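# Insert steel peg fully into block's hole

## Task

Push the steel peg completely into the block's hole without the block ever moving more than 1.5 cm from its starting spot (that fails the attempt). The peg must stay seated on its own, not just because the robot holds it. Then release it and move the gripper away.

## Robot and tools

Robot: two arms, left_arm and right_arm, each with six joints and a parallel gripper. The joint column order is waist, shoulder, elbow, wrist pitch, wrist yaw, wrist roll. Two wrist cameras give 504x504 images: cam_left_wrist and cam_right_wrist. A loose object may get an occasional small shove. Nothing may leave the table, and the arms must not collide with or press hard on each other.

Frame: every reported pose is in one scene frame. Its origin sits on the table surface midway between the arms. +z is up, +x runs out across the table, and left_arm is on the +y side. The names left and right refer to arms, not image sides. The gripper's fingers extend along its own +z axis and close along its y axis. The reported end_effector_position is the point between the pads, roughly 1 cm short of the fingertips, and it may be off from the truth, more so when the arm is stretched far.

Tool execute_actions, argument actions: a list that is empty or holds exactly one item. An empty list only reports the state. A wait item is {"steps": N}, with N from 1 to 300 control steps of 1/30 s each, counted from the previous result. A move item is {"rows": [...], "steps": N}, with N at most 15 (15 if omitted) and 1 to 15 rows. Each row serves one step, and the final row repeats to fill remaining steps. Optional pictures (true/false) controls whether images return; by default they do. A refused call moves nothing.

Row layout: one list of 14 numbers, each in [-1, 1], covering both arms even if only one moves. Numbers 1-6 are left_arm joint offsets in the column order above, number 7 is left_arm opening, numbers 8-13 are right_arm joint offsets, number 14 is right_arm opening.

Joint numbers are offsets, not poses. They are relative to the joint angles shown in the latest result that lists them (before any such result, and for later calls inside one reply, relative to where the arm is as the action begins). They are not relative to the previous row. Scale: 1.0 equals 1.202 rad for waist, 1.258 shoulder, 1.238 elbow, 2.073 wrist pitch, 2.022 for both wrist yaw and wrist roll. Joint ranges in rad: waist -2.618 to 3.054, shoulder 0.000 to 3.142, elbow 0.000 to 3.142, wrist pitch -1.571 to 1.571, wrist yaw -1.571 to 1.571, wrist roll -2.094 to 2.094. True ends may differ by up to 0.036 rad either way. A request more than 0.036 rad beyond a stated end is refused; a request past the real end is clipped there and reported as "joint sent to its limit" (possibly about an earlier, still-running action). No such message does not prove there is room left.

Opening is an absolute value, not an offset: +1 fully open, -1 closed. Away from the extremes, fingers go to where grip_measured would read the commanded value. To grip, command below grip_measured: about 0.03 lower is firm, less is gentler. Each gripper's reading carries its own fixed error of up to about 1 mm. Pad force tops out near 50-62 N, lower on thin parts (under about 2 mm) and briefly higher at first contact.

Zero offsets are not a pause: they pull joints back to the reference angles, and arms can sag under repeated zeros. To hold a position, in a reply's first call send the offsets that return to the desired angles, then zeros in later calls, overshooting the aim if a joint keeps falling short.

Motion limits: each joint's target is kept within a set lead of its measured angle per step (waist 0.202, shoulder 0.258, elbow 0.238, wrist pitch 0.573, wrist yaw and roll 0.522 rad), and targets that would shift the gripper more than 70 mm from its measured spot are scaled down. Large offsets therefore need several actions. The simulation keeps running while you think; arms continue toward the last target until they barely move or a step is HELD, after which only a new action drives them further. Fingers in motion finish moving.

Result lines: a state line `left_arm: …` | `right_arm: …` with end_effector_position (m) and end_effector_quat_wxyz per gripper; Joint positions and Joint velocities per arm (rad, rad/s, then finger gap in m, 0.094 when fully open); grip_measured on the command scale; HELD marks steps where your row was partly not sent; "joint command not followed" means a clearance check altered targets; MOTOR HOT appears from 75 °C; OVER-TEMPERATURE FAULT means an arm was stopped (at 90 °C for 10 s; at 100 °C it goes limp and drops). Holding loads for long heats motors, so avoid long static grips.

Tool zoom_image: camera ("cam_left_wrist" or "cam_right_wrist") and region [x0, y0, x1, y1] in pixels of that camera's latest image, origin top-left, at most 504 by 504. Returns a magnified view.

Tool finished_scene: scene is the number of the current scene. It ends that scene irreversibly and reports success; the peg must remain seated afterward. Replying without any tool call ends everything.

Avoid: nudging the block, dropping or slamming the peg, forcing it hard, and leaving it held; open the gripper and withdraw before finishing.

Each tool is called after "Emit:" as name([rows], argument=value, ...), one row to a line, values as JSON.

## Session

Emit:
execute_actions(actions=[])

Scene clock: 0.00 s of 4600.00 s.
left_arm: end_effector_position=(+0.5663, +0.4021, +0.3990) grip_measured=+1.000 end_effector_quat_wxyz=(+0.652, +0.198, +0.659, +0.318) | right_arm: end_effector_position=(+0.0784, -0.0341, +0.1901) grip_measured=+1.000 end_effector_quat_wxyz=(-0.420, +0.723, -0.396, -0.380)
Joint positions: left_arm=[-0.138  1.658  1.435  0.276 -0.106  0.751  0.094] | right_arm=[ 0.591  1.229  0.702 -0.111 -0.924 -0.869  0.094]
Joint velocities: left_arm=[-0.017 -0.007 -0.002  0.022 -0.007  0.007  0.   ] | right_arm=[-0.017 -0.012 -0.022 -0.022  0.051 -0.022  0.   ]

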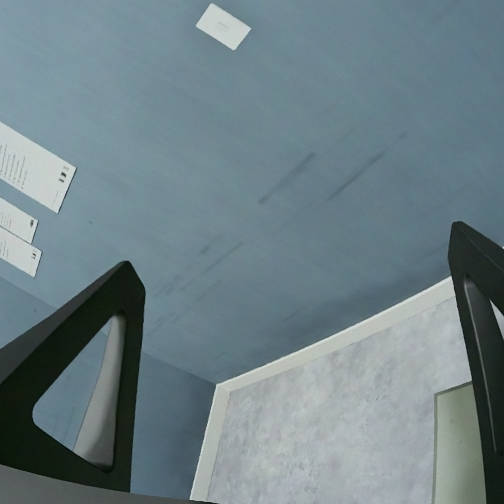

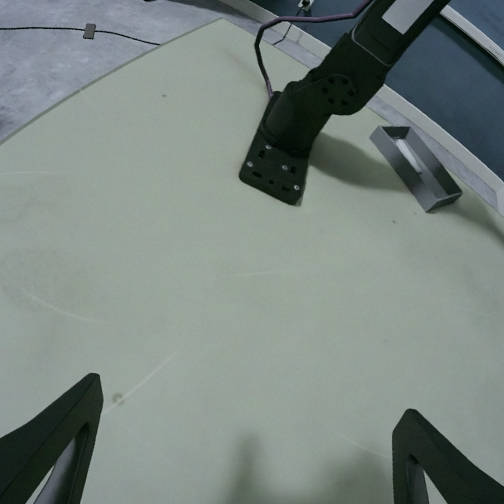

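Emit:
execute_actions([
  {"rows":[[0.24,-0.1,0.16,-0.83,0.052,-0.371,1,-0.82,0.21,0.78,-0.65,0.457,0.43,1]]},
], pictures=false)

Emit:
execute_actions([
  {"steps":45},
])

Scene clock: 7.93 s of 4600.00 s.
left_arm: end_effector_position=(+0.4064, +0.4986, +0.2674) grip_measured=+1.000 end_effector_quat_wxyz=(+0.323, -0.135, +0.933, +0.083) | right_arm: end_effector_position=(+0.2946, -0.2779, +0.1906) grip_measured=+1.000 end_effector_quat_wxyz=(+0.201, -0.163, +0.962, +0.082)
Joint positions: left_arm=[ 0.159  1.541  1.617 -0.967 -0.025  0.075  0.094] | right_arm=[-0.046  1.5    1.398 -1.062 -0.171 -0.158  0.094]
Joint velocities: left_arm=[-0.042 -0.027  0.002 -2.41   0.095 -0.3    0.   ] | right_arm=[-1.404  0.002  1.482 -1.575  0.637  0.593  0.   ]
Steps of this call (steps 1 to 90: nothing new was sent; then 4.43 s passed at rest; steps 91 to 105: all 15 steps of this action). Readings (joint positions):
91: left_arm=[-0.124 1.655 1.456 0.214 -0.085 0.696] | right_arm=[0.579 1.244 0.725 -0.164 -0.893 -0.826]
92: left_arm=[-0.098 1.651 1.486 0.126 -0.062 0.628] | right_arm=[0.548 1.282 0.769 -0.229 -0.842 -0.768]
94: left_arm=[-0.011 1.632 1.537 -0.029 -0.041 0.491] | right_arm=[0.466 1.373 0.869 -0.354 -0.717 -0.645]
98: left_arm=[0.155 1.570 1.605 -0.390 -0.038 0.229] | right_arm=[0.285 1.481 1.060 -0.618 -0.451 -0.397]
105: the state above

Scene clock: 9.43 s of 4600.00 s.
left_arm: end_effector_position=(+0.3109, +0.4602, +0.2181) grip_measured=+1.000 end_effector_quat_wxyz=(+0.105, -0.171, +0.979, +0.026) | right_arm: end_effector_position=(+0.2504, -0.4205, +0.2427) grip_measured=+1.000 end_effector_quat_wxyz=(+0.145, +0.101, +0.984, -0.013)
Joint positions: left_arm=[ 0.157  1.541  1.617 -1.43  -0.013  0.007  0.094] | right_arm=[-0.404  1.491  1.654 -1.441 -0.007 -0.009  0.094]
Joint velocities: left_arm=[ 0.002 -0.012  0.007  0.051 -0.022 -0.051  0.   ] | right_arm=[-0.027  0.002  0.012 -0.022 -0.007 -0.007  0.   ]
Steps of this call (steps 1 to 45: the robot went on to your last target). Readings (joint positions):
1: left_arm=[0.159 1.541 1.617 -1.050 -0.023 0.064] | right_arm=[-0.097 1.500 1.450 -1.113 -0.148 -0.138]
2: left_arm=[0.158 1.541 1.617 -1.128 -0.021 0.053] | right_arm=[-0.151 1.500 1.504 -1.158 -0.127 -0.119]
4: left_arm=[0.157 1.541 1.617 -1.249 -0.018 0.037] | right_arm=[-0.268 1.500 1.596 -1.230 -0.093 -0.085]
8: left_arm=[0.157 1.541 1.617 -1.367 -0.015 0.019] | right_arm=[-0.406 1.491 1.654 -1.335 -0.021 -0.037]
45: the state above
All arms were judged still, so your last target was given up. Only a new action makes them travel on or press farther. Fingers that are still opening or closing keep moving.

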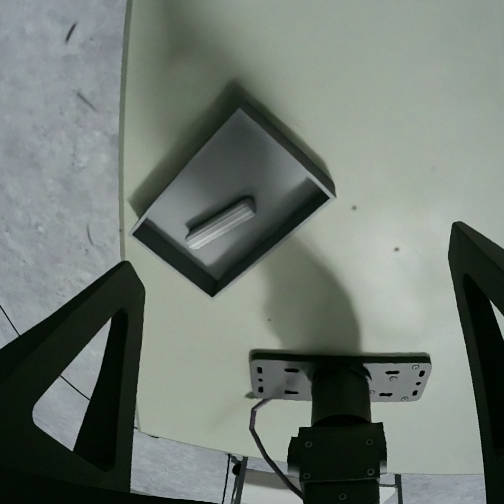

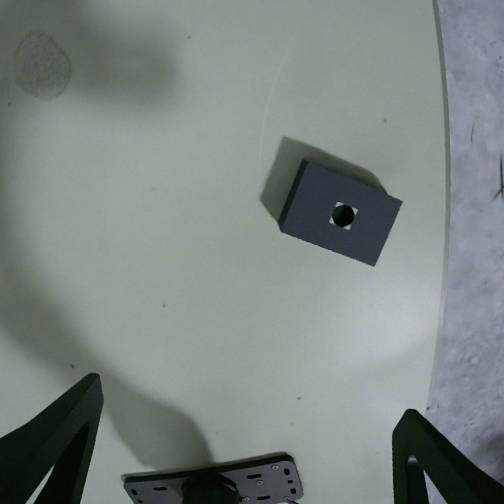

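Emit:
execute_actions([
  {"rows":[[0.415,-0.105,-0.475,0.128,0.006,0.77,0,0,0,0,0,0,0,1]]},
], pictures=false)

Emit:
execute_actions([
  {"steps":25},
])

Scene clock: 21.77 s of 4600.00 s.
left_arm: end_effector_position=(+0.1668, +0.5210, +0.0856) grip_measured=+0.003 end_effector_quat_wxyz=(-0.018, +0.243, +0.970, -0.015) | right_arm: end_effector_position=(+0.2504, -0.4205, +0.2427) grip_measured=+1.000 end_effector_quat_wxyz=(+0.145, +0.101, +0.984, -0.013)
Joint positions: left_arm=[ 0.661  1.431  1.007 -1.19  -0.018  1.345  0.047] | right_arm=[-0.404  1.491  1.654 -1.441 -0.007 -0.009  0.094]
Joint velocities: left_arm=[-0.012  0.007 -0.007  0.066  0.007  1.473  0.001] | right_arm=[-0.007  0.017 -0.002  0.022 -0.037 -0.081  0.   ]
Steps of this call (steps 1 to 90: nothing new was sent; then 8.83 s passed at rest; steps 91 to 105: all 15 steps of this action). Readings (joint positions):
91: left_arm=[0.183 1.519 1.572 -1.376 0.003 0.091] | right_arm=[-0.404 1.491 1.654 -1.441 -0.007 -0.009]
92: left_arm=[0.239 1.481 1.493 -1.312 0.013 0.193] | right_arm=[-0.404 1.491 1.654 -1.441 -0.007 -0.009]
94: left_arm=[0.384 1.431 1.342 -1.256 0.008 0.378] | right_arm=[-0.404 1.491 1.654 -1.441 -0.007 -0.009]
98: left_arm=[0.627 1.426 1.076 -1.203 -0.011 0.742] | right_arm=[-0.404 1.491 1.654 -1.441 -0.007 -0.009]
105: the state above

Scene clock: 22.60 s of 4600.00 s.
left_arm: end_effector_position=(+0.1690, +0.5234, +0.0855) grip_measured=+0.003 end_effector_quat_wxyz=(-0.014, +0.343, +0.939, -0.011) | right_arm: end_effector_position=(+0.2504, -0.4205, +0.2427) grip_measured=+1.000 end_effector_quat_wxyz=(+0.145, +0.101, +0.984, -0.013)
Joint positions: left_arm=[ 0.661  1.431  1.007 -1.177 -0.018  1.557  0.047] | right_arm=[-0.404  1.491  1.654 -1.441 -0.007 -0.009  0.094]
Joint velocities: left_arm=[-0.017  0.007  0.007 -0.007 -0.022 -0.022  0.001] | right_arm=[ 0.002 -0.002  0.007 -0.037 -0.066 -0.022  0.   ]
Steps of this call (steps 1 to 25: the robot went on to your last target). Readings (joint positions):
1: left_arm=[0.661 1.431 1.007 -1.187 -0.018 1.388] | right_arm=[-0.404 1.491 1.654 -1.441 -0.007 -0.009]
2: left_arm=[0.661 1.431 1.007 -1.186 -0.018 1.422] | right_arm=[-0.404 1.491 1.654 -1.441 -0.007 -0.009]
4: left_arm=[0.661 1.431 1.007 -1.183 -0.018 1.471] | right_arm=[-0.404 1.491 1.654 -1.441 -0.007 -0.009]
8: left_arm=[0.661 1.431 1.007 -1.180 -0.018 1.522] | right_arm=[-0.404 1.491 1.654 -1.441 -0.007 -0.009]
25: the state above

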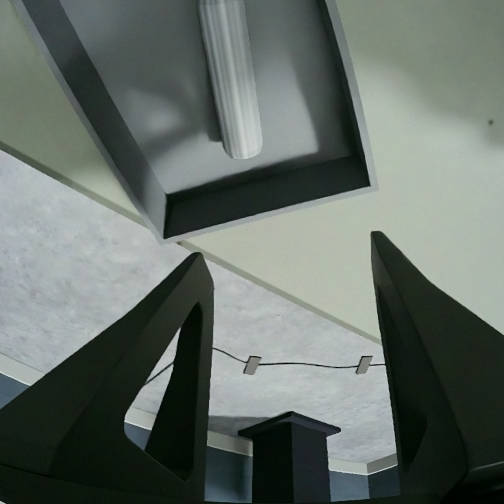

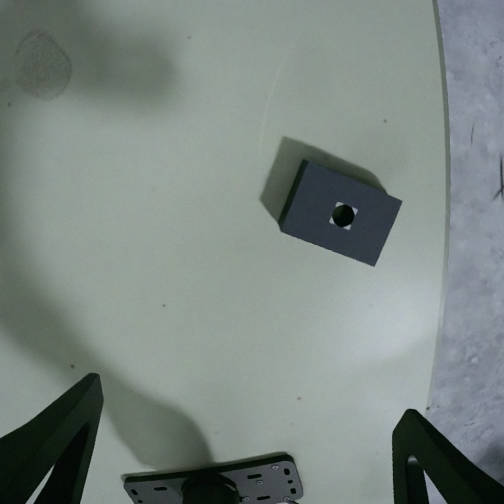

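Emit:
execute_actions([
  {"rows":[[-0.088,0.095,0.02,0.074,0.008,-0.124,0,0,0,0,0,0,0,1]]},
], pictures=false)

Emit:
execute_actions([
  {"steps":10},
])

Scene clock: 30.43 s of 4600.00 s.
left_arm: end_effector_position=(+0.2085, +0.5279, +0.0583) grip_measured=+0.003 end_effector_quat_wxyz=(-0.011, +0.281, +0.960, -0.003) | right_arm: end_effector_position=(+0.2504, -0.4205, +0.2427) grip_measured=+1.000 end_effector_quat_wxyz=(+0.145, +0.101, +0.984, -0.013)
Joint positions: left_arm=[ 0.557  1.56   1.014 -1.04  -0.016  1.321  0.047] | right_arm=[-0.404  1.491  1.654 -1.441 -0.007 -0.009  0.094]
Joint velocities: left_arm=[ 0.012 -0.007  0.002  0.022 -0.066  0.007  0.   ] | right_arm=[ 0.002 -0.002 -0.002  0.051 -0.051  0.037  0.   ]
Steps of this call (steps 1 to 15: the robot went on to your last target; steps 16 to 90: nothing new was sent; then 4.33 s passed at rest; steps 91 to 105: all 15 steps of this action). Readings (joint positions):
91: left_arm=[0.647 1.442 1.008 -1.169 -0.024 1.519] | right_arm=[-0.404 1.491 1.654 -1.441 -0.007 -0.009]
92: left_arm=[0.618 1.466 1.012 -1.148 -0.025 1.477] | right_arm=[-0.404 1.491 1.654 -1.441 -0.007 -0.009]
94: left_arm=[0.570 1.523 1.014 -1.098 -0.019 1.417] | right_arm=[-0.404 1.491 1.654 -1.441 -0.007 -0.009]
98: left_arm=[0.557 1.560 1.014 -1.056 -0.016 1.355] | right_arm=[-0.404 1.491 1.654 -1.441 -0.007 -0.009]
105: the state above

Scene clock: 30.77 s of 4600.00 s.
left_arm: end_effector_position=(+0.2089, +0.5283, +0.0583) grip_measured=+0.003 end_effector_quat_wxyz=(-0.010, +0.277, +0.961, -0.001) | right_arm: end_effector_position=(+0.2504, -0.4205, +0.2427) grip_measured=+1.000 end_effector_quat_wxyz=(+0.145, +0.101, +0.984, -0.013)
Joint positions: left_arm=[ 0.557  1.56   1.014 -1.038 -0.016  1.313  0.047] | right_arm=[-0.404  1.491  1.654 -1.441 -0.007 -0.009  0.094]
Joint velocities: left_arm=[ 0.007  0.012 -0.002  0.007  0.007  0.022 -0.   ] | right_arm=[ 0.012 -0.012  0.012 -0.007  0.037  0.066  0.   ]
Steps of this call (steps 1 to 10: the robot went on to your last target). Readings (joint positions):
1: left_arm=[0.557 1.560 1.014 -1.040 -0.016 1.319] | right_arm=[-0.404 1.491 1.654 -1.441 -0.007 -0.009]
2: left_arm=[0.557 1.560 1.014 -1.039 -0.016 1.318] | right_arm=[-0.404 1.491 1.654 -1.441 -0.007 -0.009]
4: left_arm=[0.557 1.560 1.014 -1.038 -0.016 1.316] | right_arm=[-0.404 1.491 1.654 -1.441 -0.007 -0.009]
8: left_arm=[0.557 1.560 1.014 -1.038 -0.016 1.313] | right_arm=[-0.404 1.491 1.654 -1.441 -0.007 -0.009]
10: the state above

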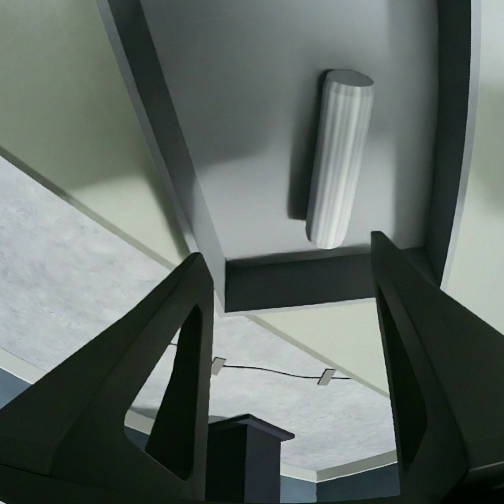

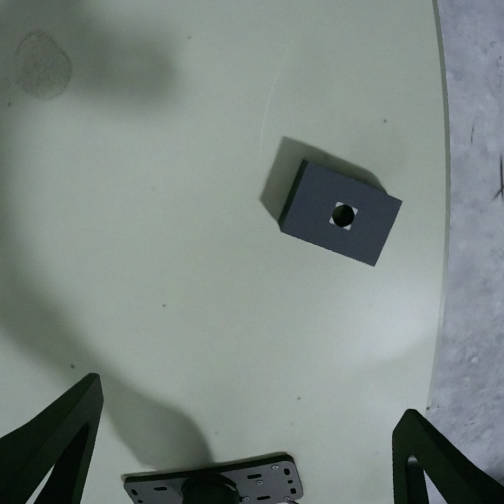

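Emit:
execute_actions([
  {"rows":[[-0.02,-0.025,-0.04,0.02,0,0.05,0,0,0,0,0,0,0,1],[-0.02,-0.025,-0.04,0.02,0,0.05,0,0,0,0,0,0,0,1],[-0.02,-0.025,-0.06,0.03,0,0.05,0,0,0,0,0,0,0,1],[-0.02,-0.02,-0.08,0.05,0,0.05,0,0,0,0,0,0,0,1],[-0.02,-0.02,-0.108,0.068,0,0.05,0,0,0,0,0,0,0,1]]},
], pictures=false)

Emit:
execute_actions([
  {"steps":10},
])

Scene clock: 38.77 s of 4600.00 s.
left_arm: end_effector_position=(+0.2000, +0.5143, +0.0286) grip_measured=+0.003 end_effector_quat_wxyz=(-0.013, +0.329, +0.944, -0.006) | right_arm: end_effector_position=(+0.2504, -0.4205, +0.2427) grip_measured=+1.000 end_effector_quat_wxyz=(+0.145, +0.101, +0.984, -0.013)
Joint positions: left_arm=[ 0.539  1.551  0.879 -0.921 -0.017  1.404  0.047] | right_arm=[-0.404  1.491  1.654 -1.441 -0.007 -0.009  0.094]
Joint velocities: left_arm=[-0.002 -0.007  0.002  0.125 -0.066 -0.066  0.001] | right_arm=[-0.012 -0.002  0.007 -0.007 -0.037 -0.037  0.   ]
Steps of this call (steps 1 to 15: the robot went on to your last target; steps 16 to 90: nothing new was sent; then 4.50 s passed at rest; steps 91 to 105: all 15 steps of this action). Readings (joint positions):
91: left_arm=[0.554 1.558 1.009 -1.030 -0.017 1.327] | right_arm=[-0.404 1.491 1.654 -1.441 -0.007 -0.009]
92: left_arm=[0.550 1.555 0.998 -1.022 -0.017 1.343] | right_arm=[-0.404 1.491 1.654 -1.441 -0.007 -0.009]
94: left_arm=[0.541 1.551 0.966 -1.001 -0.017 1.366] | right_arm=[-0.404 1.491 1.654 -1.441 -0.007 -0.009]
98: left_arm=[0.539 1.551 0.887 -0.953 -0.017 1.391] | right_arm=[-0.404 1.491 1.654 -1.441 -0.007 -0.009]
105: the state above

Scene clock: 39.10 s of 4600.00 s.
left_arm: end_effector_position=(+0.2018, +0.5159, +0.0285) grip_measured=+0.003 end_effector_quat_wxyz=(-0.010, +0.331, +0.944, -0.002) | right_arm: end_effector_position=(+0.2504, -0.4205, +0.2427) grip_measured=+1.000 end_effector_quat_wxyz=(+0.145, +0.101, +0.984, -0.013)
Joint positions: left_arm=[ 0.539  1.551  0.879 -0.911 -0.017  1.407  0.047] | right_arm=[-0.404  1.491  1.654 -1.441 -0.007 -0.009  0.094]
Joint velocities: left_arm=[ 0.007 -0.012 -0.002  0.022 -0.066  0.051  0.001] | right_arm=[ 0.002  0.012 -0.012 -0.007 -0.022 -0.051  0.   ]
Steps of this call (steps 1 to 10: the robot went on to your last target). Readings (joint positions):
1: left_arm=[0.539 1.551 0.879 -0.918 -0.017 1.405] | right_arm=[-0.404 1.491 1.654 -1.441 -0.007 -0.009]
2: left_arm=[0.539 1.551 0.879 -0.916 -0.017 1.405] | right_arm=[-0.404 1.491 1.654 -1.441 -0.007 -0.009]
4: left_arm=[0.539 1.551 0.879 -0.914 -0.017 1.406] | right_arm=[-0.404 1.491 1.654 -1.441 -0.007 -0.009]
8: left_arm=[0.539 1.551 0.879 -0.912 -0.017 1.407] | right_arm=[-0.404 1.491 1.654 -1.441 -0.007 -0.009]
10: the state above

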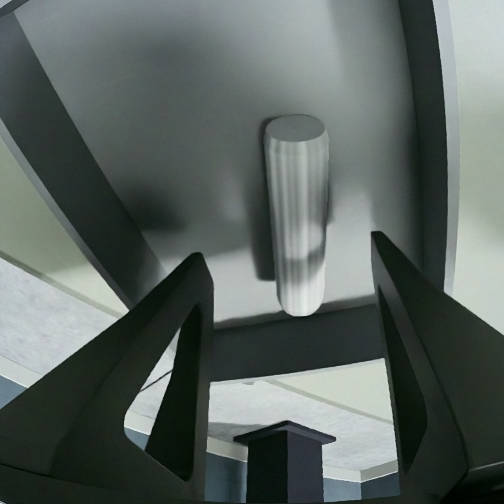

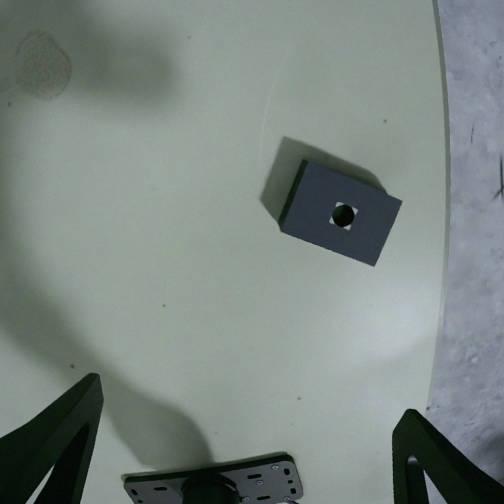

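Emit:
execute_actions([
  {"rows":[[0.025,0.03,-0.028,0.036,0,0,-0.2,0,0,0,0,0,0,1]]},
], pictures=false)

Emit:
execute_actions([
  {"rows":[[0,0,0,0,0,0,-0.75,0,0,0,0,0,0,1]]},
])

Scene clock: 47.47 s of 4600.00 s.
left_arm: end_effector_position=(+0.1983, +0.5206, +0.0145) grip_measured=-0.197 end_effector_quat_wxyz=(-0.011, +0.319, +0.948, -0.003) | right_arm: end_effector_position=(+0.2504, -0.4205, +0.2427) grip_measured=+1.000 end_effector_quat_wxyz=(+0.145, +0.101, +0.984, -0.013)
Joint positions: left_arm=[ 0.563  1.584  0.849 -0.852 -0.017  1.407  0.038] | right_arm=[-0.404  1.491  1.654 -1.441 -0.007 -0.009  0.094]
Joint velocities: left_arm=[-0.002  0.012  0.007 -0.022 -0.007 -0.037  0.   ] | right_arm=[-0.007 -0.007  0.002  0.007  0.022  0.007  0.   ]
Steps of this call (steps 1 to 30: the robot went on to your last target; steps 31 to 90: nothing new was sent; then 4.87 s passed at rest; steps 91 to 105: all 15 steps of this action). Readings (joint positions):
91: left_arm=[0.541 1.553 0.875 -0.902 -0.017 1.407] | right_arm=[-0.404 1.491 1.654 -1.441 -0.007 -0.009]
92: left_arm=[0.548 1.558 0.870 -0.890 -0.017 1.407] | right_arm=[-0.404 1.491 1.654 -1.441 -0.007 -0.009]
94: left_arm=[0.560 1.573 0.859 -0.873 -0.017 1.407] | right_arm=[-0.404 1.491 1.654 -1.441 -0.007 -0.009]
98: left_arm=[0.563 1.584 0.849 -0.862 -0.017 1.407] | right_arm=[-0.404 1.491 1.654 -1.441 -0.007 -0.009]
105: the state above

Scene clock: 47.97 s of 4600.00 s.
left_arm: end_effector_position=(+0.1982, +0.5207, +0.0145) grip_measured=-0.705 end_effector_quat_wxyz=(-0.012, +0.319, +0.948, -0.003) | right_arm: end_effector_position=(+0.2504, -0.4205, +0.2427) grip_measured=+1.000 end_effector_quat_wxyz=(+0.145, +0.101, +0.984, -0.013)
Joint positions: left_arm=[ 0.563  1.584  0.849 -0.852 -0.018  1.407  0.014] | right_arm=[-0.404  1.491  1.654 -1.441 -0.007 -0.009  0.094]
Joint velocities: left_arm=[-0.007 -0.012  0.002  0.007  0.007 -0.007 -0.   ] | right_arm=[-0.022 -0.007  0.002 -0.007 -0.007 -0.007  0.   ]
Steps of this call (steps 1 to 15: all 15 steps of this action). Readings (joint positions):
1: left_arm=[0.563 1.584 0.849 -0.852 -0.017 1.407] | right_arm=[-0.404 1.491 1.654 -1.441 -0.007 -0.009]
2: left_arm=[0.563 1.584 0.849 -0.853 -0.017 1.408] | right_arm=[-0.404 1.491 1.654 -1.441 -0.007 -0.009]
4: left_arm=[0.563 1.584 0.849 -0.852 -0.018 1.407] | right_arm=[-0.404 1.491 1.654 -1.441 -0.007 -0.009]
8: left_arm=[0.563 1.584 0.849 -0.852 -0.018 1.407] | right_arm=[-0.404 1.491 1.654 -1.441 -0.007 -0.009]
15: the state above

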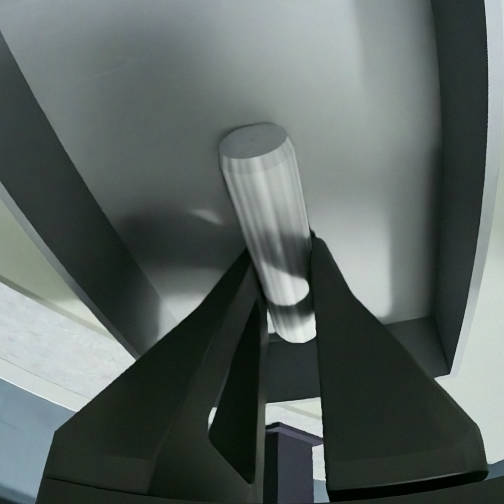

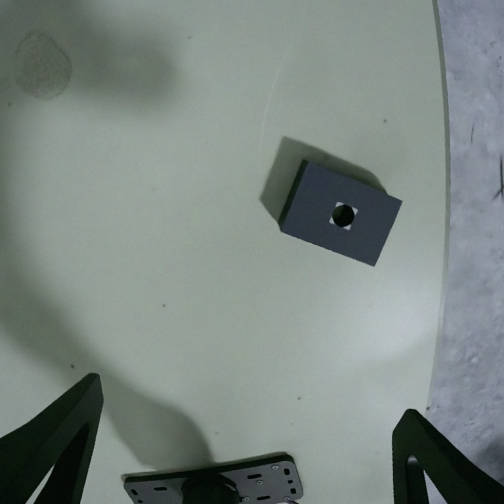

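Emit:
execute_actions([
  {"rows":[[0,0,0.05,-0.03,0,0,-0.75,0.4,0,0,0,0,0.985,0],[0,0,0.1,-0.06,0,0,-0.75,0.4,0,0,0,0,0.985,0],[0,0.02,0.15,-0.09,0,0,-0.75,0.4,0,0,0,0,0.985,0],[0,0.05,0.34,-0.15,0,0,-0.75,0.4,0,0,0,0,0.985,0]]},
], pictures=false)

Emit:
execute_actions([
  {"rows":[[-0.9,0,0,0.6,0,-0.696,-0.75,0,0,0,0,0,0.25,0]]},
], pictures=false)

Emit:
execute_actions([
  {"steps":30},
], pictures=false)

Scene clock: 59.90 s of 4600.00 s.
left_arm: end_effector_position=(+0.2478, +0.5677, +0.0989) grip_measured=-0.705 end_effector_quat_wxyz=(+0.010, +0.319, +0.947, +0.038) | right_arm: end_effector_position=(+0.2469, -0.2714, +0.2435) grip_measured=+0.002 end_effector_quat_wxyz=(+0.090, +0.553, +0.820, +0.121)
Joint positions: left_arm=[ 0.563  1.65   1.27  -1.114 -0.018  1.407  0.014] | right_arm=[ 0.085  1.491  1.654 -1.43  -0.019  1.463  0.047]
Joint velocities: left_arm=[ 0.012 -0.012 -0.017 -0.198 -0.022 -0.037 -0.   ] | right_arm=[ 0.012  0.012  0.002 -0.007 -0.051  2.835 -0.001]
Steps of this call (steps 1 to 15: the robot went on to your last target; steps 16 to 90: nothing new was sent; then 8.43 s passed at rest; steps 91 to 105: all 15 steps of this action). Readings (joint positions):
91: left_arm=[0.563 1.584 0.854 -0.859 -0.018 1.407] | right_arm=[-0.378 1.491 1.654 -1.441 0.007 0.074]
92: left_arm=[0.563 1.587 0.871 -0.882 -0.018 1.407] | right_arm=[-0.322 1.491 1.654 -1.440 0.014 0.175]
94: left_arm=[0.563 1.610 0.961 -0.973 -0.018 1.407] | right_arm=[-0.177 1.491 1.654 -1.435 0.010 0.374]
98: left_arm=[0.563 1.655 1.218 -1.064 -0.018 1.407] | right_arm=[0.067 1.491 1.654 -1.430 -0.014 0.768]
105: the state above

Scene clock: 60.40 s of 4600.00 s.
left_arm: end_effector_position=(+0.4955, +0.4585, +0.1813) grip_measured=-0.705 end_effector_quat_wxyz=(+0.379, +0.169, +0.891, +0.181) | right_arm: end_effector_position=(+0.2469, -0.2714, +0.2435) grip_measured=+0.002 end_effector_quat_wxyz=(+0.059, +0.732, +0.665, +0.139)
Joint positions: left_arm=[ 0.012  1.659  1.261 -0.306 -0.04   0.6    0.014] | right_arm=[ 0.085  1.491  1.654 -1.43  -0.019  1.944  0.047]
Joint velocities: left_arm=[-1.106 -0.007  0.002  1.311 -0.037 -1.546  0.   ] | right_arm=[ 0.007  0.012 -0.007 -0.051  0.022  0.154  0.   ]
Steps of this call (steps 1 to 15: all 15 steps of this action). Readings (joint positions):
1: left_arm=[0.549 1.650 1.266 -1.090 -0.028 1.360] | right_arm=[0.085 1.491 1.654 -1.430 -0.019 1.560]
2: left_arm=[0.521 1.651 1.262 -1.037 -0.037 1.301] | right_arm=[0.085 1.491 1.654 -1.430 -0.019 1.641]
4: left_arm=[0.444 1.657 1.261 -0.915 -0.040 1.187] | right_arm=[0.085 1.491 1.654 -1.430 -0.019 1.757]
8: left_arm=[0.283 1.659 1.261 -0.679 -0.040 0.969] | right_arm=[0.085 1.491 1.654 -1.430 -0.019 1.878]
15: the state above

Scene clock: 61.40 s of 4600.00 s.
left_arm: end_effector_position=(+0.5274, +0.1851, +0.2650) grip_measured=-0.705 end_effector_quat_wxyz=(+0.581, +0.132, +0.798, -0.089) | right_arm: end_effector_position=(+0.2469, -0.2714, +0.2435) grip_measured=+0.002 end_effector_quat_wxyz=(+0.058, +0.737, +0.658, +0.140)
Joint positions: left_arm=[-0.521  1.659  1.261  0.083 -0.01   0.009  0.014] | right_arm=[ 0.085  1.491  1.654 -1.43  -0.019  1.961  0.047]
Joint velocities: left_arm=[ 0.007 -0.022  0.007 -0.022 -0.051 -0.007 -0.   ] | right_arm=[-0.002 -0.012  0.007 -0.037  0.022 -0.007 -0.001]
Steps of this call (steps 1 to 30: the robot went on to your last target). Readings (joint positions):
1: left_arm=[-0.029 1.659 1.261 -0.260 -0.040 0.543] | right_arm=[0.085 1.491 1.654 -1.430 -0.019 1.947]
2: left_arm=[-0.071 1.659 1.261 -0.218 -0.040 0.484] | right_arm=[0.085 1.491 1.654 -1.430 -0.019 1.950]
4: left_arm=[-0.159 1.659 1.261 -0.145 -0.040 0.373] | right_arm=[0.085 1.491 1.654 -1.430 -0.019 1.954]
8: left_arm=[-0.354 1.659 1.261 -0.042 -0.037 0.214] | right_arm=[0.085 1.491 1.654 -1.430 -0.019 1.958]
30: the state above

Emit:
execute_actions([
  {"rows":[[-0.806,0.385,-0.428,0.696,0.005,-0.004,-0.75,0,0,0,0,0,0,0]]},
], pictures=false)

Emit:
execute_actions([
  {"steps":35},
], pictures=false)

Emit:
execute_actions([
  {"rows":[[0,0,0,0.018,0,0,-0.75,0.2,0.03,0,-0.035,0.01,0.01,0],[0,0,0,0.018,0,0,-0.75,0.44,0.06,0,-0.035,0.01,0.01,0],[0,0,0,0.018,0,0,-0.75,0.44,0.06,0,-0.035,0.01,0.01,0],[0,0,0,0.018,0,0,-0.75,0.44,0.06,0,-0.035,0.01,0.01,0],[0,0,0,0.018,0,0,-0.75,0.44,0.06,0,-0.035,0.01,0.01,0],[0,0,0,0.018,0,0,-0.75,0.44,0.06,0,-0.035,0.01,0.01,0],[0,0,0,0.018,0,0,-0.75,0.44,0.14,-0.02,-0.045,0.01,0.01,0]]},
], pictures=false)

Emit:
execute_actions([
  {"steps":10},
])

Scene clock: 72.30 s of 4600.00 s.
left_arm: end_effector_position=(+0.3737, -0.0141, +0.0315) grip_measured=-0.705 end_effector_quat_wxyz=(+0.535, +0.322, +0.752, -0.212) | right_arm: end_effector_position=(+0.2469, -0.2714, +0.2435) grip_measured=+0.002 end_effector_quat_wxyz=(+0.058, +0.737, +0.658, +0.140)
Joint positions: left_arm=[-1.022  2.133  0.775  1.014 -0.043  0.011  0.014] | right_arm=[ 0.085  1.491  1.654 -1.43  -0.019  1.961  0.047]
Joint velocities: left_arm=[-1.341  0.3   -0.442  1.516  0.11  -0.125  0.001] | right_arm=[ 0.017 -0.012 -0.017  0.007 -0.037 -0.007 -0.001]
Steps of this call (steps 1 to 15: the robot went on to your last target; steps 16 to 90: nothing new was sent; then 7.40 s passed at rest; steps 91 to 105: all 15 steps of this action). Readings (joint positions):
91: left_arm=[-0.529 1.668 1.245 0.125 -0.016 0.008] | right_arm=[0.085 1.491 1.654 -1.430 -0.019 1.961]
92: left_arm=[-0.545 1.683 1.223 0.191 -0.022 0.008] | right_arm=[0.085 1.491 1.654 -1.430 -0.019 1.961]
94: left_arm=[-0.596 1.737 1.169 0.308 -0.024 0.008] | right_arm=[0.085 1.491 1.654 -1.430 -0.019 1.961]
98: left_arm=[-0.723 1.902 1.032 0.517 -0.022 0.008] | right_arm=[0.085 1.491 1.654 -1.430 -0.019 1.961]
105: the state above

Scene clock: 73.47 s of 4600.00 s.
left_arm: end_effector_position=(+0.1634, -0.1412, +0.1235) grip_measured=-0.705 end_effector_quat_wxyz=(+0.582, +0.417, +0.540, -0.441) | right_arm: end_effector_position=(+0.2469, -0.2714, +0.2435) grip_measured=+0.002 end_effector_quat_wxyz=(+0.058, +0.737, +0.658, +0.140)
Joint positions: left_arm=[-1.492  2.155  0.745  1.478  0.009  0.009  0.014] | right_arm=[ 0.085  1.491  1.654 -1.43  -0.019  1.961  0.047]
Joint velocities: left_arm=[-0.002  0.002  0.002 -0.066 -0.037  0.007  0.   ] | right_arm=[ 0.007  0.022 -0.002  0.007 -0.007  0.066  0.001]
Steps of this call (steps 1 to 35: the robot went on to your last target). Readings (joint positions):
1: left_arm=[-1.070 2.142 0.763 1.062 -0.039 0.011] | right_arm=[0.085 1.491 1.654 -1.430 -0.019 1.961]
2: left_arm=[-1.118 2.149 0.754 1.105 -0.036 0.011] | right_arm=[0.085 1.491 1.654 -1.430 -0.019 1.961]
4: left_arm=[-1.213 2.155 0.746 1.181 -0.032 0.011] | right_arm=[0.085 1.491 1.654 -1.430 -0.019 1.961]
8: left_arm=[-1.408 2.155 0.745 1.314 -0.023 0.011] | right_arm=[0.085 1.491 1.654 -1.430 -0.019 1.961]
35: the state above

Scene clock: 73.97 s of 4600.00 s.
left_arm: end_effector_position=(+0.1634, -0.1412, +0.1235) grip_measured=-0.705 end_effector_quat_wxyz=(+0.582, +0.417, +0.540, -0.441) | right_arm: end_effector_position=(+0.1628, -0.1334, +0.1835) grip_measured=+0.002 end_effector_quat_wxyz=(-0.002, +0.547, +0.837, +0.023)
Joint positions: left_arm=[-1.492  2.155  0.745  1.478  0.009  0.009  0.014] | right_arm=[ 0.624  1.68   1.642 -1.489 -0.013  1.971  0.047]
Joint velocities: left_arm=[-0.012  0.002 -0.007 -0.022 -0.007  0.066 -0.   ] | right_arm=[-0.007 -0.051 -0.012 -0.081  0.007  0.022  0.   ]
Steps of this call (steps 1 to 15: all 15 steps of this action). Readings (joint positions):
1: left_arm=[-1.492 2.155 0.745 1.478 0.009 0.009] | right_arm=[0.111 1.493 1.654 -1.435 -0.002 1.963]
2: left_arm=[-1.492 2.155 0.745 1.478 0.009 0.009] | right_arm=[0.167 1.501 1.654 -1.444 0.007 1.966]
4: left_arm=[-1.492 2.155 0.745 1.478 0.009 0.009] | right_arm=[0.310 1.529 1.654 -1.453 0.006 1.968]
8: left_arm=[-1.492 2.155 0.745 1.478 0.009 0.009] | right_arm=[0.577 1.604 1.654 -1.463 -0.005 1.970]
15: the state above

Scene clock: 74.30 s of 4600.00 s.
left_arm: end_effector_position=(+0.1634, -0.1412, +0.1235) grip_measured=-0.705 end_effector_quat_wxyz=(+0.582, +0.417, +0.540, -0.441) | right_arm: end_effector_position=(+0.1607, -0.1359, +0.1839) grip_measured=+0.002 end_effector_quat_wxyz=(-0.003, +0.548, +0.836, +0.017)
Joint positions: left_arm=[-1.492  2.155  0.745  1.478  0.009  0.009  0.014] | right_arm=[ 0.624  1.678  1.642 -1.501 -0.012  1.972  0.047]
Joint velocities: left_arm=[-0.017 -0.017 -0.002 -0.095 -0.022 -0.051  0.001] | right_arm=[ 0.017  0.002 -0.002 -0.007 -0.037  0.007 -0.   ]
Steps of this call (steps 1 to 10: the robot went on to your last target). Readings (joint positions):
1: left_arm=[-1.492 2.155 0.745 1.478 0.009 0.009] | right_arm=[0.624 1.678 1.642 -1.492 -0.013 1.972]
2: left_arm=[-1.492 2.155 0.745 1.478 0.009 0.009] | right_arm=[0.624 1.678 1.642 -1.495 -0.013 1.972]
4: left_arm=[-1.492 2.155 0.745 1.478 0.009 0.009] | right_arm=[0.624 1.678 1.642 -1.498 -0.012 1.972]
8: left_arm=[-1.492 2.155 0.745 1.478 0.009 0.009] | right_arm=[0.624 1.678 1.642 -1.501 -0.012 1.972]
10: the state above

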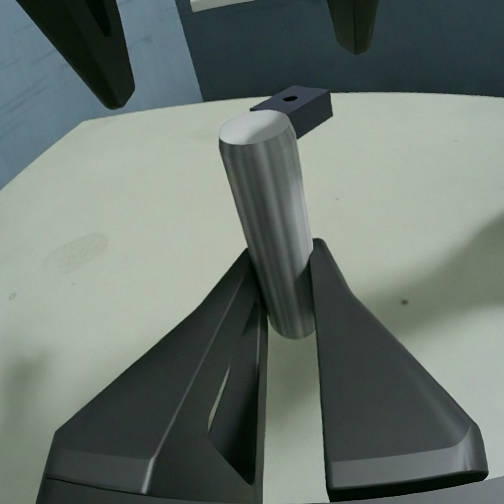

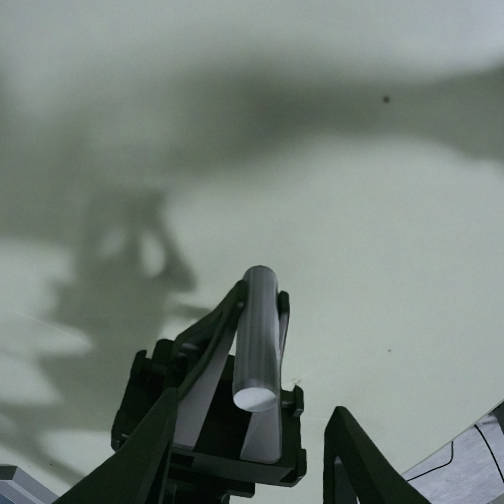

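Emit:
execute_actions([
  {"rows":[[0,0,0,0.015,0,0,-0.75,0,0.012,-0.1,0.044,0,0,0]]},
], pictures=false)

Emit:
execute_actions([
  {"rows":[[0,0,0,0.015,0,0,-0.75,0,0,0,0.003,0,0,-0.55]]},
])

Scene clock: 81.73 s of 4600.00 s.
left_arm: end_effector_position=(+0.1634, -0.1412, +0.1235) grip_measured=-0.705 end_effector_quat_wxyz=(+0.582, +0.417, +0.540, -0.441) | right_arm: end_effector_position=(+0.1596, -0.1371, +0.1521) grip_measured=+0.002 end_effector_quat_wxyz=(-0.007, +0.548, +0.836, -0.003)
Joint positions: left_arm=[-1.492  2.155  0.745  1.478  0.009  0.009  0.014] | right_arm=[ 0.624  1.695  1.533 -1.418 -0.012  1.972  0.047]
Joint velocities: left_arm=[-0.007  0.007 -0.002  0.066 -0.066 -0.037  0.001] | right_arm=[-0.007 -0.002  0.002  0.066  0.066 -0.022  0.   ]
Steps of this call (steps 1 to 30: the robot went on to your last target; steps 31 to 90: nothing new was sent; then 3.93 s passed at rest; steps 91 to 105: all 15 steps of this action). Readings (joint positions):
91: left_arm=[-1.492 2.155 0.745 1.478 0.009 0.009] | right_arm=[0.624 1.675 1.625 -1.486 -0.012 1.972]
92: left_arm=[-1.492 2.155 0.745 1.478 0.009 0.009] | right_arm=[0.624 1.672 1.599 -1.468 -0.012 1.972]
94: left_arm=[-1.492 2.155 0.745 1.478 0.009 0.009] | right_arm=[0.624 1.679 1.556 -1.452 -0.012 1.972]
98: left_arm=[-1.492 2.155 0.745 1.478 0.009 0.009] | right_arm=[0.624 1.695 1.533 -1.433 -0.012 1.972]
105: the state above

Scene clock: 82.23 s of 4600.00 s.
left_arm: end_effector_position=(+0.1634, -0.1412, +0.1235) grip_measured=-0.705 end_effector_quat_wxyz=(+0.582, +0.417, +0.540, -0.441) | right_arm: end_effector_position=(+0.1598, -0.1369, +0.1521) grip_measured=-0.548 end_effector_quat_wxyz=(-0.007, +0.548, +0.836, -0.003)
Joint positions: left_arm=[-1.492  2.155  0.745  1.478  0.009  0.009  0.014] | right_arm=[ 0.624  1.695  1.533 -1.418 -0.012  1.972  0.021]
Joint velocities: left_arm=[ 0.002 -0.017 -0.007  0.022 -0.022 -0.007  0.001] | right_arm=[ 0.002 -0.002 -0.002 -0.007  0.022 -0.051 -0.001]
Steps of this call (steps 1 to 15: all 15 steps of this action). Readings (joint positions):
1: left_arm=[-1.492 2.155 0.745 1.478 0.009 0.009] | right_arm=[0.624 1.695 1.533 -1.418 -0.012 1.972]
2: left_arm=[-1.492 2.155 0.745 1.478 0.009 0.009] | right_arm=[0.624 1.695 1.533 -1.418 -0.012 1.972]
4: left_arm=[-1.492 2.155 0.745 1.478 0.009 0.009] | right_arm=[0.624 1.695 1.533 -1.418 -0.012 1.972]
8: left_arm=[-1.492 2.155 0.745 1.478 0.009 0.009] | right_arm=[0.624 1.695 1.533 -1.418 -0.012 1.972]
15: the state above

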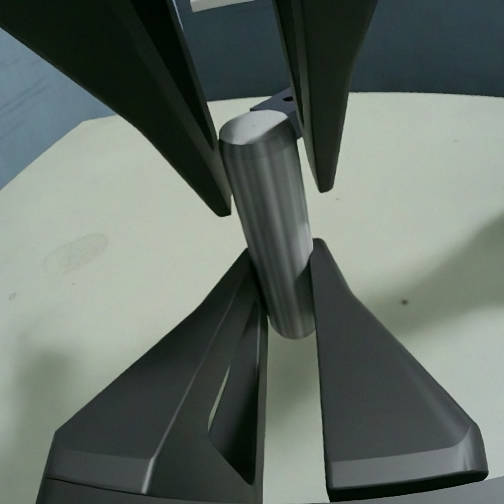

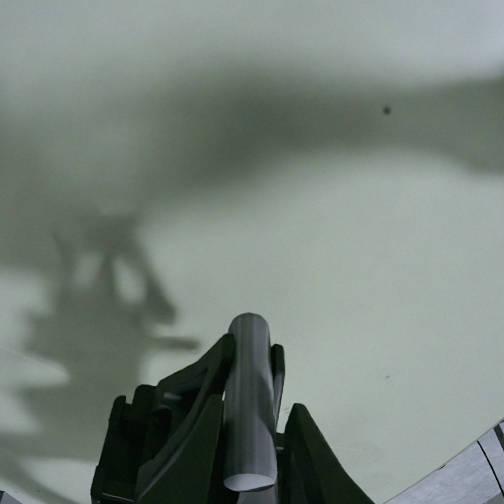

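Shift out ~4 mm with the wrist, then close.

Emit:
execute_actions([
  {"rows":[[0,0,0,0.015,0,0,-0.75,0,0,0,0.012,0,0,-0.55]],"steps":12},
], pictures=false)

Emit:
execute_actions([
  {"rows":[[0,0,0,0.015,0,0,-0.75,0,0,0,0,0,0,-0.75]],"steps":12},
], pictures=false)

Emit:
execute_actions([
  {"rows":[[0,0,0,0,0,0,-0.6,0,0,0,0,0,0,-0.75]],"steps":10},
])

Scene clock: 88.87 s of 4600.00 s.
left_arm: end_effector_position=(+0.1634, -0.1412, +0.1235) grip_measured=-0.705 end_effector_quat_wxyz=(+0.582, +0.417, +0.540, -0.441) | right_arm: end_effector_position=(+0.1619, -0.1347, +0.1521) grip_measured=-0.548 end_effector_quat_wxyz=(-0.005, +0.548, +0.836, +0.003)
Joint positions: left_arm=[-1.492  2.155  0.745  1.478  0.009  0.009  0.014] | right_arm=[ 0.624  1.695  1.533 -1.405 -0.012  1.972  0.021]
Joint velocities: left_arm=[-0.012 -0.002 -0.012 -0.066  0.051  0.022  0.003] | right_arm=[-0.012 -0.007 -0.007  0.007 -0.007  0.022  0.   ]
Steps of this call (steps 1 to 15: the robot went on to your last target; steps 16 to 90: nothing new was sent; then 3.23 s passed at rest; steps 91 to 102: all 12 steps of this action). Readings (joint positions):
91: left_arm=[-1.492 2.155 0.745 1.478 0.009 0.009] | right_arm=[0.624 1.695 1.533 -1.416 -0.012 1.972]
92: left_arm=[-1.492 2.155 0.745 1.478 0.009 0.009] | right_arm=[0.624 1.695 1.533 -1.412 -0.012 1.972]
94: left_arm=[-1.492 2.155 0.745 1.478 0.009 0.009] | right_arm=[0.624 1.695 1.533 -1.406 -0.012 1.972]
98: left_arm=[-1.492 2.155 0.745 1.478 0.009 0.009] | right_arm=[0.624 1.695 1.533 -1.405 -0.012 1.972]
102: the state above

Scene clock: 89.27 s of 4600.00 s.
left_arm: end_effector_position=(+0.1643, -0.1410, +0.1235) grip_measured=-0.705 end_effector_quat_wxyz=(+0.583, +0.415, +0.542, -0.441) | right_arm: end_effector_position=(+0.1613, -0.1350, +0.1521) grip_measured=-0.694 end_effector_quat_wxyz=(-0.006, +0.548, +0.836, +0.002)
Joint positions: left_arm=[-1.492  2.155  0.745  1.478  0.005  0.005  0.014] | right_arm=[ 0.624  1.695  1.533 -1.408 -0.013  1.972  0.014]
Joint velocities: left_arm=[ 0.002 -0.007 -0.002 -0.066 -0.066  0.022 -0.   ] | right_arm=[-0.002 -0.007 -0.002  0.007  0.081 -0.022  0.   ]
Steps of this call (steps 1 to 12: all 12 steps of this action). Readings (joint positions):
1: left_arm=[-1.492 2.155 0.745 1.478 0.005 0.009] | right_arm=[0.624 1.695 1.533 -1.407 -0.014 1.972]
2: left_arm=[-1.492 2.155 0.745 1.478 0.005 0.007] | right_arm=[0.624 1.695 1.533 -1.408 -0.013 1.972]
4: left_arm=[-1.492 2.155 0.745 1.478 0.005 0.006] | right_arm=[0.624 1.695 1.533 -1.408 -0.013 1.972]
8: left_arm=[-1.492 2.155 0.745 1.478 0.005 0.005] | right_arm=[0.624 1.695 1.533 -1.408 -0.013 1.972]
12: the state above

Scene clock: 89.60 s of 4600.00 s.
left_arm: end_effector_position=(+0.1643, -0.1410, +0.1235) grip_measured=-0.603 end_effector_quat_wxyz=(+0.583, +0.415, +0.542, -0.441) | right_arm: end_effector_position=(+0.1613, -0.1350, +0.1521) grip_measured=-0.694 end_effector_quat_wxyz=(-0.006, +0.548, +0.836, +0.002)
Joint positions: left_arm=[-1.492  2.155  0.745  1.478  0.005  0.005  0.019] | right_arm=[ 0.624  1.695  1.533 -1.408 -0.013  1.972  0.014]
Joint velocities: left_arm=[-0.002  0.017  0.012 -0.051  0.007  0.037 -0.001] | right_arm=[-0.012  0.007 -0.012  0.022 -0.007 -0.007 -0.   ]
Steps of this call (steps 1 to 10: all 10 steps of this action). Readings (joint positions):
1: left_arm=[-1.492 2.155 0.745 1.478 0.005 0.005] | right_arm=[0.624 1.695 1.533 -1.408 -0.013 1.972]
2: left_arm=[-1.492 2.155 0.745 1.478 0.005 0.005] | right_arm=[0.624 1.695 1.533 -1.408 -0.013 1.972]
4: left_arm=[-1.492 2.155 0.745 1.478 0.005 0.005] | right_arm=[0.624 1.695 1.533 -1.408 -0.013 1.972]
8: left_arm=[-1.492 2.155 0.745 1.478 0.005 0.005] | right_arm=[0.624 1.695 1.533 -1.408 -0.013 1.972]
10: the state above

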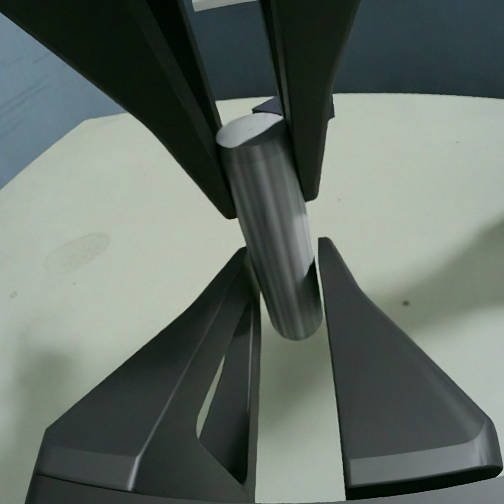

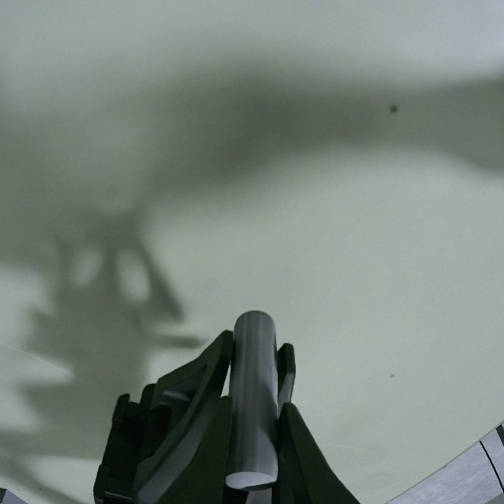

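Emit:
execute_actions([
  {"rows":[[0,0,0,0,0,0,0.2,0,0,0,0,0,0,-0.75],[0,0,0,0,0,0,0.2,0,0,0,0,0,0,-0.75],[0,0,0,0,0,0,0.2,0,0,0,0,0,0,-0.75],[0,0,0,-0.1,0,0,0.2,0,0,0.09,-0.05,0,0,-0.75]]},
], pictures=false)

Emit:
execute_actions([
  {"rows":[[0,0,0,0,0,0,0.2,-1,0,0,0,0,-0.975,-0.75]]},
], pictures=false)

Emit:
execute_actions([
  {"steps":30},
], pictures=false)

Emit:
execute_actions([
  {"rows":[[0.03,-0.1,0,0.13,0,0,0.2,-0.045,0.1,0,0.06,0,0,-0.75]]},
], pictures=false)

Emit:
execute_actions([
  {"steps":12},
])

Scene clock: 101.10 s of 4600.00 s.
left_arm: end_effector_position=(+0.1640, -0.1399, +0.0781) grip_measured=+0.197 end_effector_quat_wxyz=(+0.530, +0.454, +0.593, -0.402) | right_arm: end_effector_position=(+0.1617, -0.1344, +0.1729) grip_measured=-0.694 end_effector_quat_wxyz=(-0.006, +0.548, +0.836, +0.006)
Joint positions: left_arm=[-1.492  2.154  0.745  1.294  0.005  0.005  0.056] | right_arm=[ 0.624  1.7    1.623 -1.485 -0.014  1.972  0.014]
Joint velocities: left_arm=[-0.002  0.002  0.007 -0.081 -0.007 -0.007  0.   ] | right_arm=[ 0.002 -0.022 -0.007 -0.022  0.022  0.051  0.   ]
Steps of this call (steps 1 to 15: the robot went on to your last target; steps 16 to 90: nothing new was sent; then 8.00 s passed at rest; steps 91 to 105: all 15 steps of this action). Readings (joint positions):
91: left_arm=[-1.492 2.155 0.745 1.478 0.005 0.005] | right_arm=[0.624 1.695 1.533 -1.408 -0.013 1.972]
92: left_arm=[-1.492 2.155 0.745 1.478 0.005 0.005] | right_arm=[0.624 1.695 1.533 -1.408 -0.013 1.972]
94: left_arm=[-1.492 2.154 0.745 1.458 0.005 0.005] | right_arm=[0.624 1.698 1.547 -1.422 -0.014 1.972]
98: left_arm=[-1.492 2.154 0.745 1.350 0.005 0.005] | right_arm=[0.624 1.701 1.616 -1.461 -0.014 1.972]
105: the state above

Scene clock: 101.60 s of 4600.00 s.
left_arm: end_effector_position=(+0.1640, -0.1399, +0.0780) grip_measured=+0.197 end_effector_quat_wxyz=(+0.530, +0.454, +0.593, -0.402) | right_arm: end_effector_position=(+0.2589, -0.4189, +0.1731) grip_measured=-0.694 end_effector_quat_wxyz=(+0.014, +0.348, +0.937, +0.013)
Joint positions: left_arm=[-1.492  2.154  0.745  1.293  0.005  0.005  0.056] | right_arm=[-0.401  1.7    1.623 -1.463 -0.021  0.5    0.014]
Joint velocities: left_arm=[-0.027 -0.007 -0.027  0.007  0.066  0.066 -0.001] | right_arm=[-2.107 -0.017 -0.007 -0.007  0.037 -2.806 -0.001]
Steps of this call (steps 1 to 15: all 15 steps of this action). Readings (joint positions):
1: left_arm=[-1.492 2.154 0.745 1.293 0.005 0.005] | right_arm=[0.602 1.700 1.623 -1.485 -0.028 1.890]
2: left_arm=[-1.492 2.154 0.745 1.293 0.005 0.005] | right_arm=[0.556 1.700 1.623 -1.484 -0.041 1.790]
4: left_arm=[-1.492 2.154 0.745 1.293 0.005 0.005] | right_arm=[0.421 1.700 1.623 -1.477 -0.040 1.591]
8: left_arm=[-1.492 2.154 0.745 1.293 0.005 0.005] | right_arm=[0.124 1.700 1.623 -1.466 -0.032 1.194]
15: the state above

Scene clock: 102.60 s of 4600.00 s.
left_arm: end_effector_position=(+0.1640, -0.1399, +0.0780) grip_measured=+0.197 end_effector_quat_wxyz=(+0.530, +0.454, +0.593, -0.402) | right_arm: end_effector_position=(+0.2397, -0.4758, +0.1730) grip_measured=-0.694 end_effector_quat_wxyz=(+0.012, +0.202, +0.979, +0.000)
Joint positions: left_arm=[-1.492  2.154  0.745  1.293  0.005  0.005  0.056] | right_arm=[-0.586  1.7    1.623 -1.47  -0.005  0.01   0.014]
Joint velocities: left_arm=[ 0.002  0.002 -0.007 -0.022 -0.022  0.037 -0.002] | right_arm=[-0.007 -0.012 -0.002  0.007  0.007 -0.066 -0.001]
Steps of this call (steps 1 to 30: the robot went on to your last target). Readings (joint positions):
1: left_arm=[-1.492 2.154 0.745 1.293 0.005 0.005] | right_arm=[-0.473 1.700 1.623 -1.463 -0.019 0.404]
2: left_arm=[-1.492 2.154 0.745 1.293 0.005 0.005] | right_arm=[-0.534 1.700 1.623 -1.463 -0.012 0.325]
4: left_arm=[-1.492 2.154 0.745 1.293 0.005 0.005] | right_arm=[-0.600 1.700 1.623 -1.463 0.005 0.213]
8: left_arm=[-1.492 2.154 0.745 1.293 0.005 0.005] | right_arm=[-0.592 1.700 1.623 -1.467 0.002 0.093]
30: the state above

Scene clock: 103.10 s of 4600.00 s.
left_arm: end_effector_position=(+0.1779, -0.1287, +0.1933) grip_measured=+0.197 end_effector_quat_wxyz=(+0.634, +0.368, +0.497, -0.464) | right_arm: end_effector_position=(+0.2631, -0.5042, +0.1297) grip_measured=-0.694 end_effector_quat_wxyz=(-0.002, +0.227, +0.974, +0.003)
Joint positions: left_arm=[-1.459  2.037  0.739  1.536  0.005  0.005  0.056] | right_arm=[-0.636  1.843  1.623 -1.357 -0.006  0.01   0.014]
Joint velocities: left_arm=[ 0.007 -0.007 -0.007  0.022  0.051 -0.022 -0.   ] | right_arm=[ 0.002 -0.002 -0.007 -0.051 -0.066 -0.022 -0.   ]
Steps of this call (steps 1 to 15: all 15 steps of this action). Readings (joint positions):
1: left_arm=[-1.490 2.149 0.743 1.306 0.005 0.005] | right_arm=[-0.590 1.711 1.623 -1.464 -0.008 0.010]
2: left_arm=[-1.486 2.140 0.740 1.327 0.005 0.005] | right_arm=[-0.600 1.726 1.623 -1.448 -0.009 0.010]
4: left_arm=[-1.474 2.107 0.739 1.379 0.005 0.005] | right_arm=[-0.622 1.778 1.623 -1.413 -0.008 0.010]
8: left_arm=[-1.459 2.044 0.739 1.490 0.005 0.005] | right_arm=[-0.636 1.847 1.623 -1.369 -0.006 0.010]
15: the state above

Scene clock: 103.50 s of 4600.00 s.
left_arm: end_effector_position=(+0.1779, -0.1285, +0.1942) grip_measured=+0.197 end_effector_quat_wxyz=(+0.635, +0.367, +0.495, -0.465) | right_arm: end_effector_position=(+0.2634, -0.5043, +0.1297) grip_measured=-0.694 end_effector_quat_wxyz=(-0.002, +0.227, +0.974, +0.003)
Joint positions: left_arm=[-1.459  2.037  0.739  1.54   0.005  0.005  0.056] | right_arm=[-0.636  1.843  1.623 -1.356 -0.006  0.01   0.014]
Joint velocities: left_arm=[-0.002 -0.012 -0.007  0.007 -0.081  0.022 -0.001] | right_arm=[-0.027 -0.007 -0.012  0.081 -0.037 -0.022  0.   ]
Steps of this call (steps 1 to 12: the robot went on to your last target). Readings (joint positions):
1: left_arm=[-1.459 2.037 0.739 1.537 0.005 0.005] | right_arm=[-0.636 1.843 1.623 -1.356 -0.006 0.010]
2: left_arm=[-1.459 2.037 0.739 1.538 0.005 0.005] | right_arm=[-0.636 1.843 1.623 -1.356 -0.006 0.010]
4: left_arm=[-1.459 2.037 0.739 1.539 0.005 0.005] | right_arm=[-0.636 1.843 1.623 -1.356 -0.006 0.010]
8: left_arm=[-1.459 2.037 0.739 1.540 0.005 0.005] | right_arm=[-0.636 1.843 1.623 -1.356 -0.006 0.010]
12: the state above

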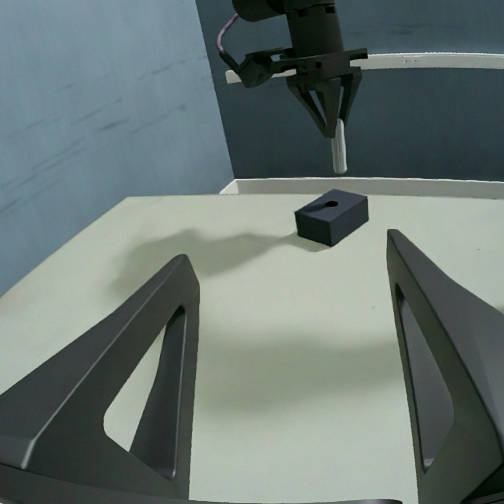

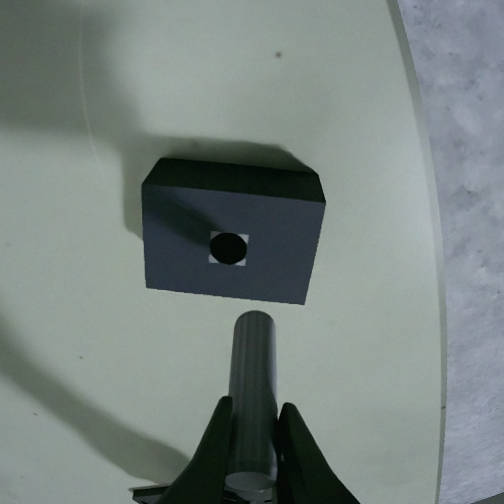

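Emit:
execute_actions([
  {"rows":[[0,0,0,0.01,0,0,0.2,0.035,0.02,-0.055,0.044,0.003,0,-0.75]]},
], pictures=false)

Emit:
execute_actions([
  {"steps":10},
])

Emit:
zoom_image(camera="cam_left_wrist", region=[260,100,410,250])

Scene clock: 109.97 s of 4600.00 s.
left_arm: end_effector_position=(+0.1779, -0.1285, +0.1942) grip_measured=+0.197 end_effector_quat_wxyz=(+0.635, +0.367, +0.495, -0.465) | right_arm: end_effector_position=(+0.2740, -0.4956, +0.1076) grip_measured=-0.694 end_effector_quat_wxyz=(-0.002, +0.208, +0.978, +0.001)
Joint positions: left_arm=[-1.459  2.037  0.739  1.54   0.005  0.005  0.056] | right_arm=[-0.598  1.869  1.57  -1.277 -0.002  0.01   0.014]
Joint velocities: left_arm=[-0.002  0.002 -0.012  0.007 -0.051  0.007 -0.001] | right_arm=[-0.002 -0.002 -0.002 -0.022 -0.022 -0.037  0.001]
Steps of this call (steps 1 to 15: the robot went on to your last target; steps 16 to 90: nothing new was sent; then 2.97 s passed at rest; steps 91 to 105: all 15 steps of this action). Readings (joint positions):
91: left_arm=[-1.459 2.037 0.739 1.540 0.005 0.005] | right_arm=[-0.633 1.843 1.615 -1.344 -0.004 0.010]
92: left_arm=[-1.459 2.037 0.739 1.540 0.005 0.005] | right_arm=[-0.627 1.844 1.605 -1.329 -0.002 0.010]
94: left_arm=[-1.459 2.037 0.739 1.540 0.005 0.005] | right_arm=[-0.611 1.853 1.585 -1.308 -0.002 0.010]
98: left_arm=[-1.459 2.037 0.739 1.540 0.005 0.005] | right_arm=[-0.598 1.869 1.570 -1.289 -0.002 0.010]
105: the state above

Scene clock: 110.30 s of 4600.00 s.
left_arm: end_effector_position=(+0.1779, -0.1285, +0.1942) grip_measured=+0.197 end_effector_quat_wxyz=(+0.635, +0.367, +0.495, -0.465) | right_arm: end_effector_position=(+0.2744, -0.4958, +0.1076) grip_measured=-0.694 end_effector_quat_wxyz=(-0.001, +0.208, +0.978, +0.001)
Joint positions: left_arm=[-1.459  2.037  0.739  1.54   0.005  0.005  0.056] | right_arm=[-0.598  1.869  1.57  -1.275 -0.002  0.01   0.014]
Joint velocities: left_arm=[-0.007  0.002  0.012  0.095  0.066 -0.066 -0.001] | right_arm=[-0.022  0.007 -0.032  0.022 -0.051 -0.037  0.001]
Steps of this call (steps 1 to 10: the robot went on to your last target). Readings (joint positions):
1: left_arm=[-1.459 2.037 0.739 1.540 0.005 0.005] | right_arm=[-0.598 1.869 1.570 -1.276 -0.002 0.010]
2: left_arm=[-1.459 2.037 0.739 1.540 0.005 0.005] | right_arm=[-0.598 1.869 1.570 -1.276 -0.002 0.010]
4: left_arm=[-1.459 2.037 0.739 1.540 0.005 0.005] | right_arm=[-0.598 1.869 1.570 -1.275 -0.002 0.010]
8: left_arm=[-1.459 2.037 0.739 1.540 0.005 0.005] | right_arm=[-0.598 1.869 1.570 -1.275 -0.002 0.010]
10: the state above

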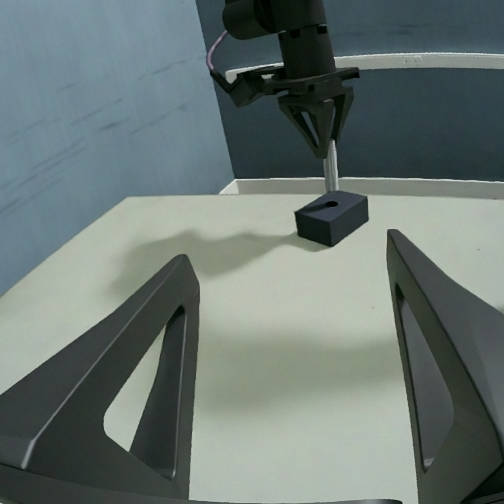

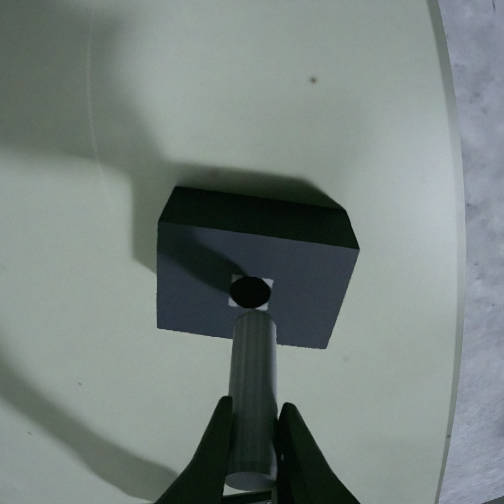

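Region (260, 100, 410, 250) of cam_left_wrist's 504x504 image, scaled by 3.360, with more detail than that image has.

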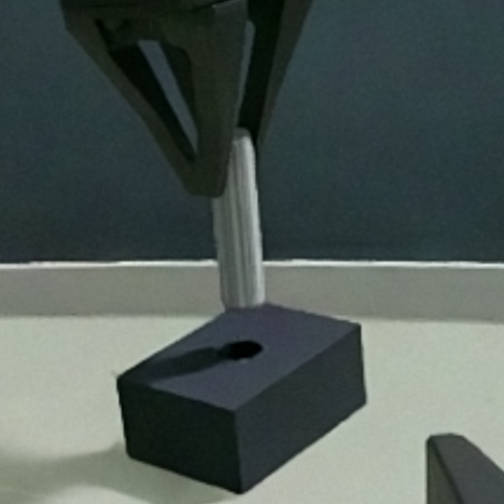

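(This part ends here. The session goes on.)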